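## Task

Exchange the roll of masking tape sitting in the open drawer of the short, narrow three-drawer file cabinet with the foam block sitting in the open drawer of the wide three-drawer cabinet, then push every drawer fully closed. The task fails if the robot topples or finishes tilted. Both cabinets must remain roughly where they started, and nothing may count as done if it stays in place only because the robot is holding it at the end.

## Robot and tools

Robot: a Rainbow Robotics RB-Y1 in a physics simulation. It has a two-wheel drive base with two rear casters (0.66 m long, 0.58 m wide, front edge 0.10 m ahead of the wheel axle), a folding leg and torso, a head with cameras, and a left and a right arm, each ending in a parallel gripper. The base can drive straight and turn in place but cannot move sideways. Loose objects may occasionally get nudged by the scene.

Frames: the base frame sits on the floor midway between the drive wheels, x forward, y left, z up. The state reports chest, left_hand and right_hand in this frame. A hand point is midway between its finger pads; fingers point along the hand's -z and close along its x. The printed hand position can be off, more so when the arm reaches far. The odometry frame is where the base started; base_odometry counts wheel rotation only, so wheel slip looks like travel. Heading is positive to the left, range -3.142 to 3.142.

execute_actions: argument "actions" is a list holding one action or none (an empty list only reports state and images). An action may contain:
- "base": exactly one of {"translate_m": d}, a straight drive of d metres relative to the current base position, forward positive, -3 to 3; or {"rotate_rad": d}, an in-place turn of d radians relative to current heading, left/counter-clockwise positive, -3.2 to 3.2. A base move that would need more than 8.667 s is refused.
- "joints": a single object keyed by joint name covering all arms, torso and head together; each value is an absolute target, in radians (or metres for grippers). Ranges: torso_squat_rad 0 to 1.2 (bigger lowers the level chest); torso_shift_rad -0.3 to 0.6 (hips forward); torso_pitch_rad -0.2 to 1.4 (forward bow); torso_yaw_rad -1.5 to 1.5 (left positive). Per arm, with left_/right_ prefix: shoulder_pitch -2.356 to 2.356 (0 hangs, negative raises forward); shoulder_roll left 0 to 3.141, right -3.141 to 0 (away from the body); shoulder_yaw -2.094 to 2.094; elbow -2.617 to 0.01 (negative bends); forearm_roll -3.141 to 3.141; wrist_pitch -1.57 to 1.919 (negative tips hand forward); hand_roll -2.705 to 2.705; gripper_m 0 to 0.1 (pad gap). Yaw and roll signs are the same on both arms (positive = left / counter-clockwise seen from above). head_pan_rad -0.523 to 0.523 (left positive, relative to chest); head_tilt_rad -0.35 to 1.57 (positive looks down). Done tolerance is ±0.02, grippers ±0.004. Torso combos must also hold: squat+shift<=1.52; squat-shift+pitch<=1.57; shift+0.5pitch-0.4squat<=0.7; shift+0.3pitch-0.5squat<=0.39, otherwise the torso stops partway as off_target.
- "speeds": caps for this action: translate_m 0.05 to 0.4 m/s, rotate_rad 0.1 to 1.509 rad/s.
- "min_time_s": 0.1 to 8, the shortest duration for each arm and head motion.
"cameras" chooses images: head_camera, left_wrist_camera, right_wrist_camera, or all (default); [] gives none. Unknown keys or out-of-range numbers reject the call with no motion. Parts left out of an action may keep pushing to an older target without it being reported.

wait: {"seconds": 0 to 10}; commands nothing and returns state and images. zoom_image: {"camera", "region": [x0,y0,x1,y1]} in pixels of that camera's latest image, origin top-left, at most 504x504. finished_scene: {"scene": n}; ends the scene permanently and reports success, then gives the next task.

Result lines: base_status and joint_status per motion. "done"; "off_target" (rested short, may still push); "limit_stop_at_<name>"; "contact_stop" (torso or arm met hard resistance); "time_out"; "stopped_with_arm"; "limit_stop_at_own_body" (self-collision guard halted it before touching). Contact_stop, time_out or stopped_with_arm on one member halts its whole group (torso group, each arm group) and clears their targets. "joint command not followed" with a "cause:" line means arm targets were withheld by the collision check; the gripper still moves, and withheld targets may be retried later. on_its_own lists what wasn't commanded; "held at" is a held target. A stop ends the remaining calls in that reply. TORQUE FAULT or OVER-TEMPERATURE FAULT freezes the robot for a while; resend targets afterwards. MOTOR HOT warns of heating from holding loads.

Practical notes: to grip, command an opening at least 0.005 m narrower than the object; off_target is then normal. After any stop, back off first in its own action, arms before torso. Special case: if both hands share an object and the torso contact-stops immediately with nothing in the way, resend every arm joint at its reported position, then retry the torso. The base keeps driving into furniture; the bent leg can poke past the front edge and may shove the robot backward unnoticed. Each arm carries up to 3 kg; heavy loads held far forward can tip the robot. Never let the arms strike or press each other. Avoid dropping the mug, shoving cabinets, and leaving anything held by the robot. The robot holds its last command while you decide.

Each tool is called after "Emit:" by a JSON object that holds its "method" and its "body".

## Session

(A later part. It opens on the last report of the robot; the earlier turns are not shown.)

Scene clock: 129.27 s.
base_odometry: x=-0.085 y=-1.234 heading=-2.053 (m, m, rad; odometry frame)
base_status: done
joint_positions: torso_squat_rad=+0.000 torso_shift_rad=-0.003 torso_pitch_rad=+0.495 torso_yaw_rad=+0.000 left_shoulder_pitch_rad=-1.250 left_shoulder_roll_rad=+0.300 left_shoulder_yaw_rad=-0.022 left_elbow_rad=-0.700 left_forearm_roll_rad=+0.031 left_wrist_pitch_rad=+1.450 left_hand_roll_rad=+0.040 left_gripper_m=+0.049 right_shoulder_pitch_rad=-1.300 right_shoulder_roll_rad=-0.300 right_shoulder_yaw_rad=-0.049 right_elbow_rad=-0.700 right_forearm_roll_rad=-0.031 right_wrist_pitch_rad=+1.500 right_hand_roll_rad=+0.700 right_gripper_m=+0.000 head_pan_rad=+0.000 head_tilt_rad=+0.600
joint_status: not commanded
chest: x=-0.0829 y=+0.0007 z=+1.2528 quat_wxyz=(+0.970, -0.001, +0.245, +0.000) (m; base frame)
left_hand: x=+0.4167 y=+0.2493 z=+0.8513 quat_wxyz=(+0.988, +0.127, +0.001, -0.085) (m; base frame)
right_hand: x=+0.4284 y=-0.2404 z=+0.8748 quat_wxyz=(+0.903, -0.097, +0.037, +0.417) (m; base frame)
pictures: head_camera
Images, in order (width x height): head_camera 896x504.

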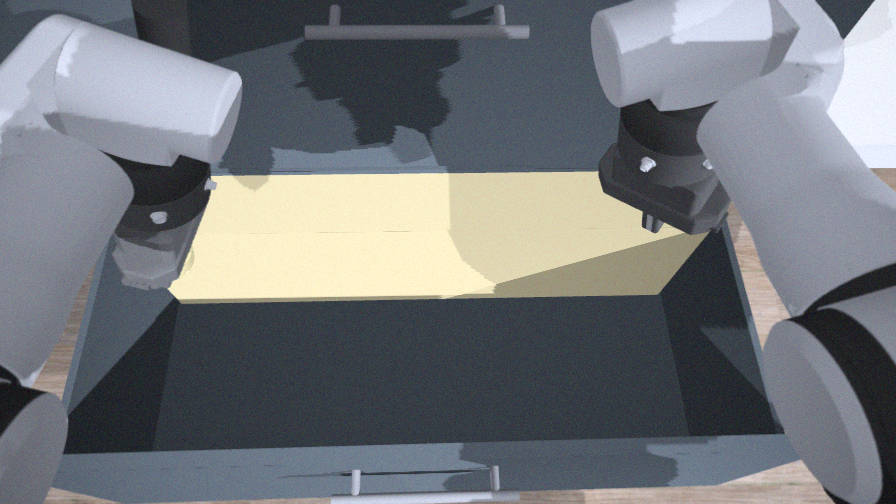

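Emit:
{"method": "execute_actions", "body": {"actions": [{"joints":{"torso_pitch_rad":1.0,"left_shoulder_pitch_rad":-1.55,"left_elbow_rad":-0.2,"left_wrist_pitch_rad":0.75,"left_shoulder_roll_rad":0.3,"right_shoulder_pitch_rad":-1.55,"right_elbow_rad":-0.2,"right_wrist_pitch_rad":0.75,"head_tilt_rad":0.3},"min_time_s":2}], "cameras": ["head_camera"]}}

Emit:
{"method": "execute_actions", "body": {"actions": [{"joints":{"torso_squat_rad":0.45}}], "cameras": ["head_camera"]}}

Scene clock: 132.30 s.
base_odometry: x=-0.085 y=-1.234 heading=-2.053 (m, m, rad; odometry frame)
base_status: not commanded
joint_positions: torso_squat_rad=+0.000 torso_shift_rad=-0.003 torso_pitch_rad=+1.000 torso_yaw_rad=+0.000 left_shoulder_pitch_rad=-1.549 left_shoulder_roll_rad=+0.300 left_shoulder_yaw_rad=-0.022 left_elbow_rad=-0.200 left_forearm_roll_rad=+0.031 left_wrist_pitch_rad=+0.750 left_hand_roll_rad=+0.040 left_gripper_m=+0.049 right_shoulder_pitch_rad=-1.550 right_shoulder_roll_rad=-0.300 right_shoulder_yaw_rad=-0.049 right_elbow_rad=-0.200 right_forearm_roll_rad=-0.031 right_wrist_pitch_rad=+0.750 right_hand_roll_rad=+0.700 right_gripper_m=+0.000 head_pan_rad=+0.000 head_tilt_rad=+0.300
joint_status: all done
chest: x=+0.0305 y=+0.0007 z=+1.1476 quat_wxyz=(+0.878, -0.001, +0.479, +0.000) (m; base frame)
left_hand: x=+0.4122 y=+0.2125 z=+0.5288 quat_wxyz=(+0.988, +0.068, +0.004, -0.136) (m; base frame)
right_hand: x=+0.4117 y=-0.2071 z=+0.5288 quat_wxyz=(+0.887, -0.046, +0.023, +0.459) (m; base frame)
pictures: head_camera
Images, in order (width x height): head_camera 896x504.

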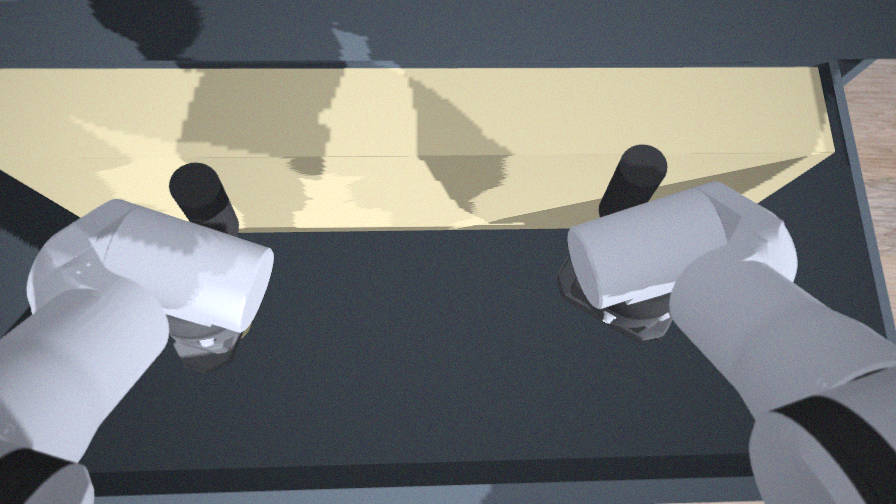

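Scene clock: 134.57 s.
base_odometry: x=-0.085 y=-1.234 heading=-2.053 (m, m, rad; odometry frame)
base_status: not commanded
joint_positions: torso_squat_rad=+0.450 torso_shift_rad=-0.003 torso_pitch_rad=+1.000 torso_yaw_rad=+0.000 left_shoulder_pitch_rad=-1.550 left_shoulder_roll_rad=+0.300 left_shoulder_yaw_rad=-0.022 left_elbow_rad=-0.200 left_forearm_roll_rad=+0.031 left_wrist_pitch_rad=+0.750 left_hand_roll_rad=+0.040 left_gripper_m=+0.049 right_shoulder_pitch_rad=-1.550 right_shoulder_roll_rad=-0.300 right_shoulder_yaw_rad=-0.049 right_elbow_rad=-0.200 right_forearm_roll_rad=-0.031 right_wrist_pitch_rad=+0.750 right_hand_roll_rad=+0.700 right_gripper_m=+0.000 head_pan_rad=+0.000 head_tilt_rad=+0.300
joint_status: all done
chest: x=+0.0306 y=+0.0006 z=+1.0780 quat_wxyz=(+0.878, -0.001, +0.479, +0.000) (m; base frame)
left_hand: x=+0.4125 y=+0.2124 z=+0.4592 quat_wxyz=(+0.988, +0.068, +0.004, -0.136) (m; base frame)
right_hand: x=+0.4119 y=-0.2071 z=+0.4592 quat_wxyz=(+0.887, -0.046, +0.023, +0.459) (m; base frame)
pictures: head_camera
Images, in order (width x height): head_camera 896x504.

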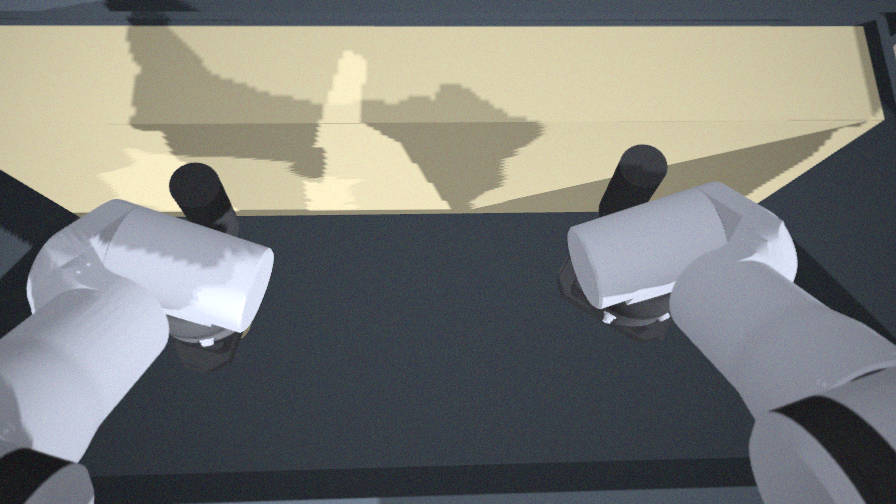

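Emit:
{"method": "execute_actions", "body": {"actions": [{"joints":{"left_gripper_m":0.1}}], "cameras": []}}

Emit:
{"method": "execute_actions", "body": {"actions": [{"joints":{"torso_squat_rad":0}}], "cameras": []}}

Emit:
{"method": "execute_actions", "body": {"actions": [{"joints":{"torso_pitch_rad":0.5,"left_shoulder_pitch_rad":-1.25,"left_elbow_rad":-0.7,"left_wrist_pitch_rad":1.45,"right_shoulder_pitch_rad":-1.25,"right_elbow_rad":-0.7,"right_wrist_pitch_rad":1.45,"head_tilt_rad":0.6},"min_time_s":2}], "cameras": ["head_camera"]}}

Emit:
{"method": "execute_actions", "body": {"actions": [{"base":{"translate_m":-0.4}}], "cameras": []}}

Emit:
{"method": "execute_actions", "body": {"actions": [{"joints":{"torso_squat_rad":0.9,"left_gripper_m":0,"left_shoulder_pitch_rad":-1.0,"left_elbow_rad":-0.3,"left_wrist_pitch_rad":-0.6,"left_shoulder_roll_rad":0.25,"right_shoulder_pitch_rad":-1.0,"right_elbow_rad":-0.3,"right_wrist_pitch_rad":-0.6,"right_shoulder_roll_rad":-0.25,"head_tilt_rad":0.4}}], "cameras": ["head_camera"]}}

Scene clock: 136.63 s.
base_odometry: x=-0.085 y=-1.234 heading=-2.053 (m, m, rad; odometry frame)
base_status: not commanded
joint_positions: torso_squat_rad=+0.450 torso_shift_rad=-0.003 torso_pitch_rad=+1.000 torso_yaw_rad=+0.000 left_shoulder_pitch_rad=-1.550 left_shoulder_roll_rad=+0.300 left_shoulder_yaw_rad=-0.022 left_elbow_rad=-0.200 left_forearm_roll_rad=+0.031 left_wrist_pitch_rad=+0.750 left_hand_roll_rad=+0.040 left_gripper_m=+0.099 right_shoulder_pitch_rad=-1.550 right_shoulder_roll_rad=-0.300 right_shoulder_yaw_rad=-0.049 right_elbow_rad=-0.200 right_forearm_roll_rad=-0.031 right_wrist_pitch_rad=+0.750 right_hand_roll_rad=+0.700 right_gripper_m=+0.000 head_pan_rad=+0.000 head_tilt_rad=+0.300
joint_status: all done
chest: x=+0.0306 y=+0.0006 z=+1.0780 quat_wxyz=(+0.878, -0.001, +0.479, +0.000) (m; base frame)
left_hand: x=+0.4125 y=+0.2124 z=+0.4592 quat_wxyz=(+0.988, +0.068, +0.004, -0.136) (m; base frame)
right_hand: x=+0.4119 y=-0.2071 z=+0.4592 quat_wxyz=(+0.887, -0.046, +0.023, +0.459) (m; base frame)
pictures: none
No camera images: the call's "cameras" was empty. Leave "cameras" out to get every camera's image.

Scene clock: 138.90 s.
base_odometry: x=-0.085 y=-1.234 heading=-2.053 (m, m, rad; odometry frame)
base_status: not commanded
joint_positions: torso_squat_rad=+0.000 torso_shift_rad=-0.003 torso_pitch_rad=+1.000 torso_yaw_rad=+0.000 left_shoulder_pitch_rad=-1.550 left_shoulder_roll_rad=+0.300 left_shoulder_yaw_rad=-0.022 left_elbow_rad=-0.200 left_forearm_roll_rad=+0.031 left_wrist_pitch_rad=+0.750 left_hand_roll_rad=+0.040 left_gripper_m=+0.099 right_shoulder_pitch_rad=-1.550 right_shoulder_roll_rad=-0.300 right_shoulder_yaw_rad=-0.049 right_elbow_rad=-0.200 right_forearm_roll_rad=-0.031 right_wrist_pitch_rad=+0.750 right_hand_roll_rad=+0.700 right_gripper_m=+0.000 head_pan_rad=+0.000 head_tilt_rad=+0.300
joint_status: all done
chest: x=+0.0304 y=+0.0007 z=+1.1477 quat_wxyz=(+0.878, -0.001, +0.479, +0.000) (m; base frame)
left_hand: x=+0.4123 y=+0.2125 z=+0.5288 quat_wxyz=(+0.988, +0.068, +0.004, -0.136) (m; base frame)
right_hand: x=+0.4117 y=-0.2071 z=+0.5289 quat_wxyz=(+0.887, -0.046, +0.023, +0.459) (m; base frame)
pictures: none
No camera images: the call's "cameras" was empty. Leave "cameras" out to get every camera's image.

Scene clock: 141.37 s.
base_odometry: x=-0.085 y=-1.234 heading=-2.053 (m, m, rad; odometry frame)
base_status: not commanded
joint_positions: torso_squat_rad=+0.000 torso_shift_rad=-0.003 torso_pitch_rad=+0.500 torso_yaw_rad=+0.000 left_shoulder_pitch_rad=-1.250 left_shoulder_roll_rad=+0.300 left_shoulder_yaw_rad=-0.022 left_elbow_rad=-0.700 left_forearm_roll_rad=+0.031 left_wrist_pitch_rad=+1.450 left_hand_roll_rad=+0.040 left_gripper_m=+0.099 right_shoulder_pitch_rad=-1.251 right_shoulder_roll_rad=-0.300 right_shoulder_yaw_rad=-0.049 right_elbow_rad=-0.700 right_forearm_roll_rad=-0.031 right_wrist_pitch_rad=+1.450 right_hand_roll_rad=+0.700 right_gripper_m=+0.000 head_pan_rad=+0.000 head_tilt_rad=+0.600
joint_status: all done
chest: x=-0.0817 y=+0.0007 z=+1.2521 quat_wxyz=(+0.969, -0.001, +0.247, +0.000) (m; base frame)
left_hand: x=+0.4161 y=+0.2493 z=+0.8482 quat_wxyz=(+0.988, +0.126, +0.003, -0.085) (m; base frame)
right_hand: x=+0.4171 y=-0.2493 z=+0.8497 quat_wxyz=(+0.904, -0.096, +0.039, +0.415) (m; base frame)
pictures: head_camera
Images, in order (width x height): head_camera 896x504.

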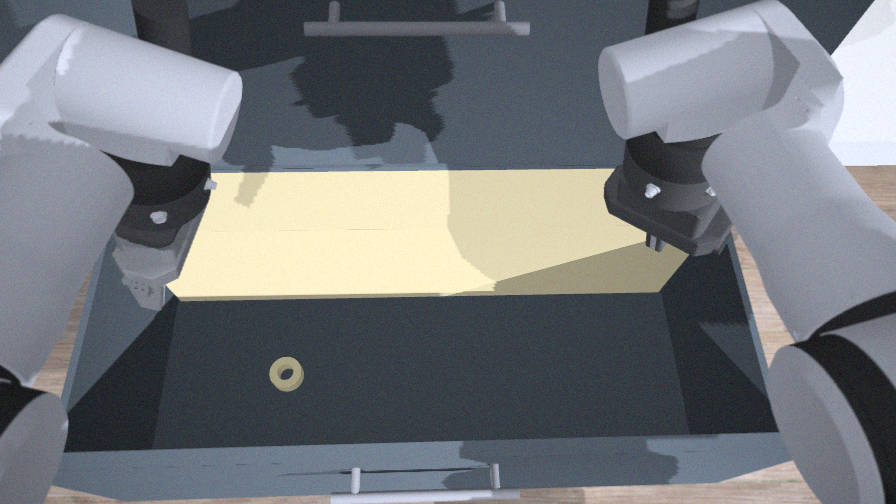

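Scene clock: 144.07 s.
base_odometry: x=+0.100 y=-0.879 heading=-2.054 (m, m, rad; odometry frame)
base_status: done
joint_positions: torso_squat_rad=+0.000 torso_shift_rad=-0.003 torso_pitch_rad=+0.500 torso_yaw_rad=+0.000 left_shoulder_pitch_rad=-1.250 left_shoulder_roll_rad=+0.300 left_shoulder_yaw_rad=-0.022 left_elbow_rad=-0.700 left_forearm_roll_rad=+0.031 left_wrist_pitch_rad=+1.450 left_hand_roll_rad=+0.040 left_gripper_m=+0.099 right_shoulder_pitch_rad=-1.250 right_shoulder_roll_rad=-0.300 right_shoulder_yaw_rad=-0.049 right_elbow_rad=-0.700 right_forearm_roll_rad=-0.031 right_wrist_pitch_rad=+1.450 right_hand_roll_rad=+0.700 right_gripper_m=+0.000 head_pan_rad=+0.000 head_tilt_rad=+0.600
joint_status: not commanded
chest: x=-0.0816 y=+0.0007 z=+1.2521 quat_wxyz=(+0.969, -0.001, +0.247, +0.000) (m; base frame)
left_hand: x=+0.4159 y=+0.2493 z=+0.8480 quat_wxyz=(+0.988, +0.126, +0.003, -0.085) (m; base frame)
right_hand: x=+0.4170 y=-0.2494 z=+0.8495 quat_wxyz=(+0.904, -0.096, +0.039, +0.415) (m; base frame)
pictures: none
No camera images: the call's "cameras" was empty. Leave "cameras" out to get every camera's image.

Scene clock: 147.90 s.
base_odometry: x=+0.100 y=-0.879 heading=-2.054 (m, m, rad; odometry frame)
base_status: not commanded
joint_positions: torso_squat_rad=+0.900 torso_shift_rad=-0.003 torso_pitch_rad=+0.500 torso_yaw_rad=+0.000 left_shoulder_pitch_rad=-1.000 left_shoulder_roll_rad=+0.250 left_shoulder_yaw_rad=-0.022 left_elbow_rad=-0.300 left_forearm_roll_rad=+0.031 left_wrist_pitch_rad=-0.600 left_hand_roll_rad=+0.040 left_gripper_m=+0.000 right_shoulder_pitch_rad=-1.000 right_shoulder_roll_rad=-0.250 right_shoulder_yaw_rad=-0.049 right_elbow_rad=-0.300 right_forearm_roll_rad=-0.031 right_wrist_pitch_rad=-0.600 right_hand_roll_rad=+0.700 right_gripper_m=+0.000 head_pan_rad=+0.000 head_tilt_rad=+0.400
joint_status: all done
chest: x=-0.0809 y=+0.0006 z=+0.9871 quat_wxyz=(+0.969, -0.001, +0.247, +0.000) (m; base frame)
left_hand: x=+0.4975 y=+0.2060 z=+0.5801 quat_wxyz=(+0.764, -0.002, -0.631, -0.131) (m; base frame)
right_hand: x=+0.5013 y=-0.2229 z=+0.5845 quat_wxyz=(+0.678, -0.236, -0.590, +0.369) (m; base frame)
pictures: head_camera
Images, in order (width x height): head_camera 896x504.

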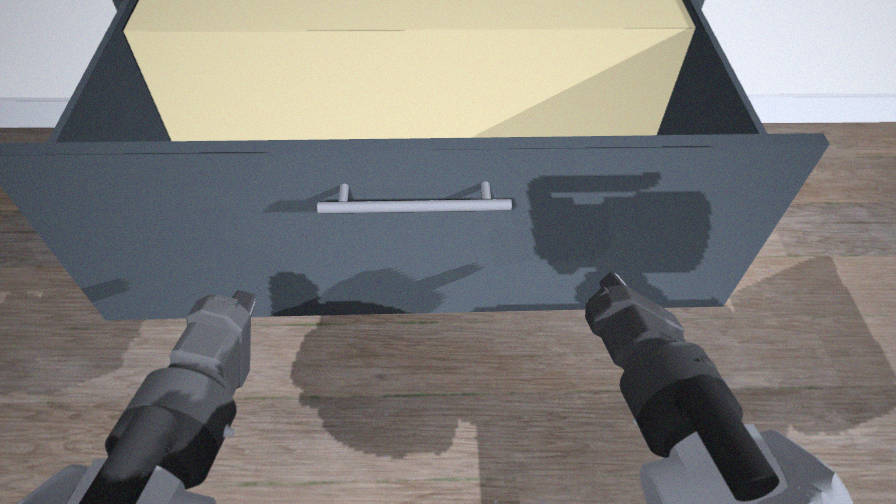

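Emit:
{"method": "execute_actions", "body": {"actions": [{"base":{"translate_m":0.38},"speeds":{"translate_m":0.12}}], "cameras": ["head_camera"]}}

Scene clock: 152.23 s.
base_odometry: x=-0.077 y=-1.216 heading=-2.054 (m, m, rad; odometry frame)
base_status: done
joint_positions: torso_squat_rad=+0.900 torso_shift_rad=-0.003 torso_pitch_rad=+0.500 torso_yaw_rad=+0.000 left_shoulder_pitch_rad=-1.000 left_shoulder_roll_rad=+0.250 left_shoulder_yaw_rad=-0.022 left_elbow_rad=-0.300 left_forearm_roll_rad=+0.031 left_wrist_pitch_rad=-0.600 left_hand_roll_rad=+0.040 left_gripper_m=+0.000 right_shoulder_pitch_rad=-1.000 right_shoulder_roll_rad=-0.250 right_shoulder_yaw_rad=-0.049 right_elbow_rad=-0.300 right_forearm_roll_rad=-0.031 right_wrist_pitch_rad=-0.600 right_hand_roll_rad=+0.700 right_gripper_m=+0.000 head_pan_rad=+0.000 head_tilt_rad=+0.400
joint_status: not commanded
chest: x=-0.0809 y=+0.0006 z=+0.9872 quat_wxyz=(+0.969, -0.001, +0.247, +0.000) (m; base frame)
left_hand: x=+0.4975 y=+0.2059 z=+0.5801 quat_wxyz=(+0.764, -0.002, -0.631, -0.131) (m; base frame)
right_hand: x=+0.5012 y=-0.2229 z=+0.5845 quat_wxyz=(+0.678, -0.236, -0.590, +0.369) (m; base frame)
pictures: head_camera
Images, in order (width x height): head_camera 896x504.

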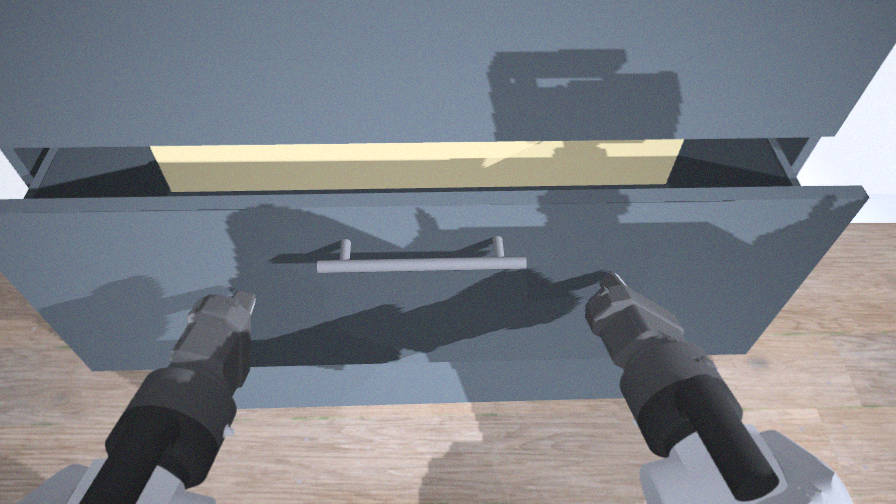

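Emit:
{"method": "execute_actions", "body": {"actions": [{"base":{"translate_m":0.07},"speeds":{"translate_m":0.06}}], "cameras": ["head_camera"]}}

Scene clock: 154.37 s.
base_odometry: x=-0.109 y=-1.278 heading=-2.054 (m, m, rad; odometry frame)
base_status: done
joint_positions: torso_squat_rad=+0.900 torso_shift_rad=-0.003 torso_pitch_rad=+0.500 torso_yaw_rad=+0.000 left_shoulder_pitch_rad=-1.000 left_shoulder_roll_rad=+0.250 left_shoulder_yaw_rad=-0.022 left_elbow_rad=-0.300 left_forearm_roll_rad=+0.031 left_wrist_pitch_rad=-0.600 left_hand_roll_rad=+0.040 left_gripper_m=+0.000 right_shoulder_pitch_rad=-1.000 right_shoulder_roll_rad=-0.250 right_shoulder_yaw_rad=-0.049 right_elbow_rad=-0.300 right_forearm_roll_rad=-0.031 right_wrist_pitch_rad=-0.600 right_hand_roll_rad=+0.700 right_gripper_m=+0.000 head_pan_rad=+0.000 head_tilt_rad=+0.400
joint_status: not commanded
chest: x=-0.0809 y=+0.0006 z=+0.9872 quat_wxyz=(+0.969, -0.001, +0.247, +0.000) (m; base frame)
left_hand: x=+0.4976 y=+0.2059 z=+0.5802 quat_wxyz=(+0.764, -0.002, -0.631, -0.131) (m; base frame)
right_hand: x=+0.5011 y=-0.2229 z=+0.5844 quat_wxyz=(+0.678, -0.236, -0.590, +0.369) (m; base frame)
pictures: head_camera
Images, in order (width x height): head_camera 896x504.

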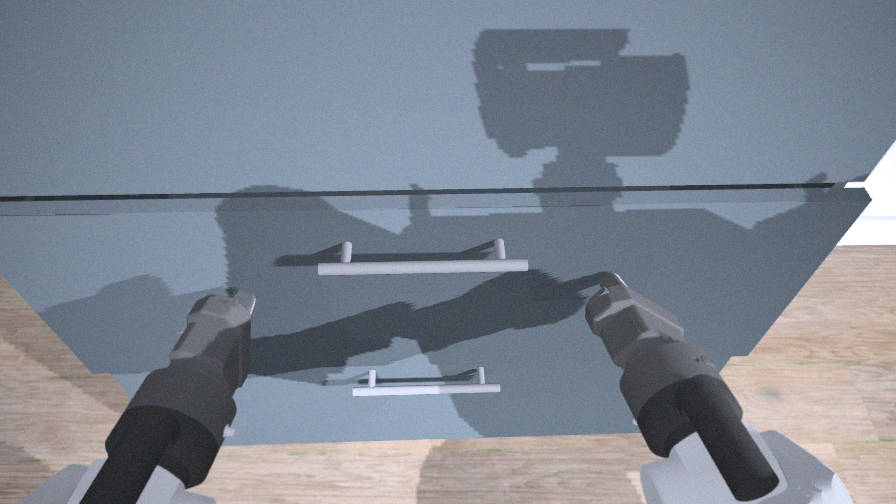

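Emit:
{"method": "execute_actions", "body": {"actions": [{"base":{"translate_m":0.03},"speeds":{"translate_m":0.05}}], "cameras": ["head_camera"]}}

Emit:
{"method": "execute_actions", "body": {"actions": [{"base":{"translate_m":-0.15}}], "cameras": ["head_camera"]}}

Emit:
{"method": "finished_scene", "body": {"scene": 2}}

Scene clock: 155.77 s.
base_odometry: x=-0.123 y=-1.304 heading=-2.055 (m, m, rad; odometry frame)
base_status: done
joint_positions: torso_squat_rad=+0.900 torso_shift_rad=-0.004 torso_pitch_rad=+0.499 torso_yaw_rad=-0.001 left_shoulder_pitch_rad=-1.000 left_shoulder_roll_rad=+0.250 left_shoulder_yaw_rad=-0.022 left_elbow_rad=-0.300 left_forearm_roll_rad=+0.031 left_wrist_pitch_rad=-0.600 left_hand_roll_rad=+0.040 left_gripper_m=+0.000 right_shoulder_pitch_rad=-0.995 right_shoulder_roll_rad=-0.248 right_shoulder_yaw_rad=-0.049 right_elbow_rad=-0.298 right_forearm_roll_rad=-0.030 right_wrist_pitch_rad=-0.601 right_hand_roll_rad=+0.700 right_gripper_m=+0.001 head_pan_rad=+0.000 head_tilt_rad=+0.400
joint_status: not commanded
chest: x=-0.0816 y=+0.0006 z=+0.9873 quat_wxyz=(+0.969, -0.001, +0.247, +0.000) (m; base frame)
left_hand: x=+0.4974 y=+0.2055 z=+0.5810 quat_wxyz=(+0.764, -0.002, -0.632, -0.131) (m; base frame)
right_hand: x=+0.4978 y=-0.2234 z=+0.5820 quat_wxyz=(+0.680, -0.235, -0.588, +0.369) (m; base frame)
pictures: head_camera
Images, in order (width x height): head_camera 896x504.

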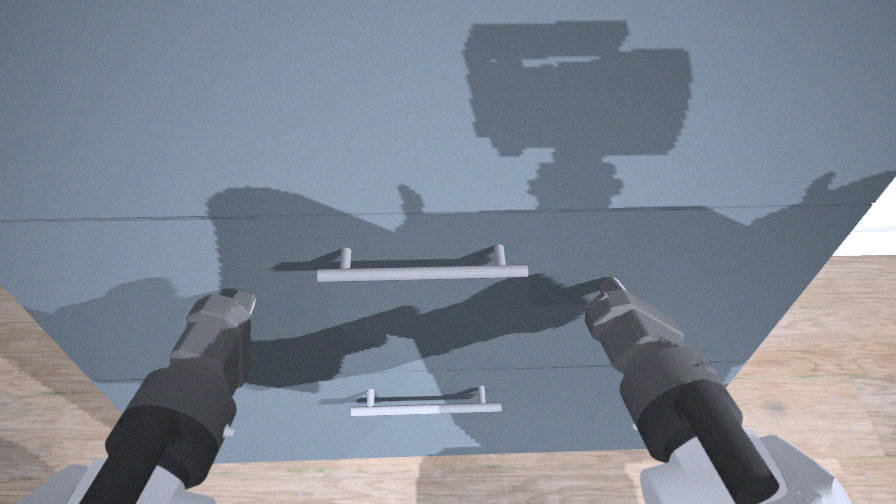

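Scene clock: 157.57 s.
base_odometry: x=-0.053 y=-1.171 heading=-2.054 (m, m, rad; odometry frame)
base_status: done
joint_positions: torso_squat_rad=+0.900 torso_shift_rad=-0.003 torso_pitch_rad=+0.500 torso_yaw_rad=+0.000 left_shoulder_pitch_rad=-1.000 left_shoulder_roll_rad=+0.250 left_shoulder_yaw_rad=-0.022 left_elbow_rad=-0.300 left_forearm_roll_rad=+0.031 left_wrist_pitch_rad=-0.600 left_hand_roll_rad=+0.040 left_gripper_m=+0.000 right_shoulder_pitch_rad=-1.000 right_shoulder_roll_rad=-0.250 right_shoulder_yaw_rad=-0.049 right_elbow_rad=-0.300 right_forearm_roll_rad=-0.031 right_wrist_pitch_rad=-0.600 right_hand_roll_rad=+0.700 right_gripper_m=+0.000 head_pan_rad=+0.000 head_tilt_rad=+0.400
joint_status: not commanded
chest: x=-0.0809 y=+0.0006 z=+0.9872 quat_wxyz=(+0.969, -0.001, +0.247, +0.000) (m; base frame)
left_hand: x=+0.4975 y=+0.2059 z=+0.5802 quat_wxyz=(+0.764, -0.002, -0.631, -0.131) (m; base frame)
right_hand: x=+0.5012 y=-0.2227 z=+0.5846 quat_wxyz=(+0.678, -0.236, -0.590, +0.369) (m; base frame)
pictures: head_camera
Images, in order (width x height): head_camera 896x504.

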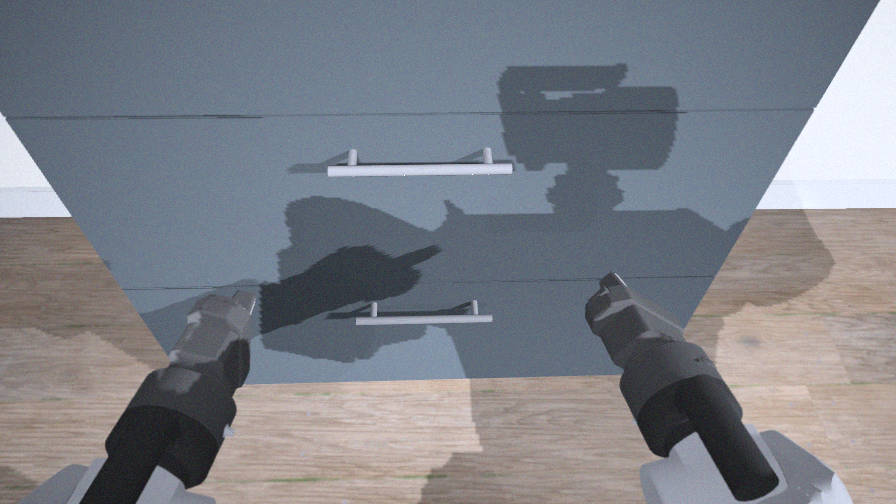

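The scene is finished: the task was done.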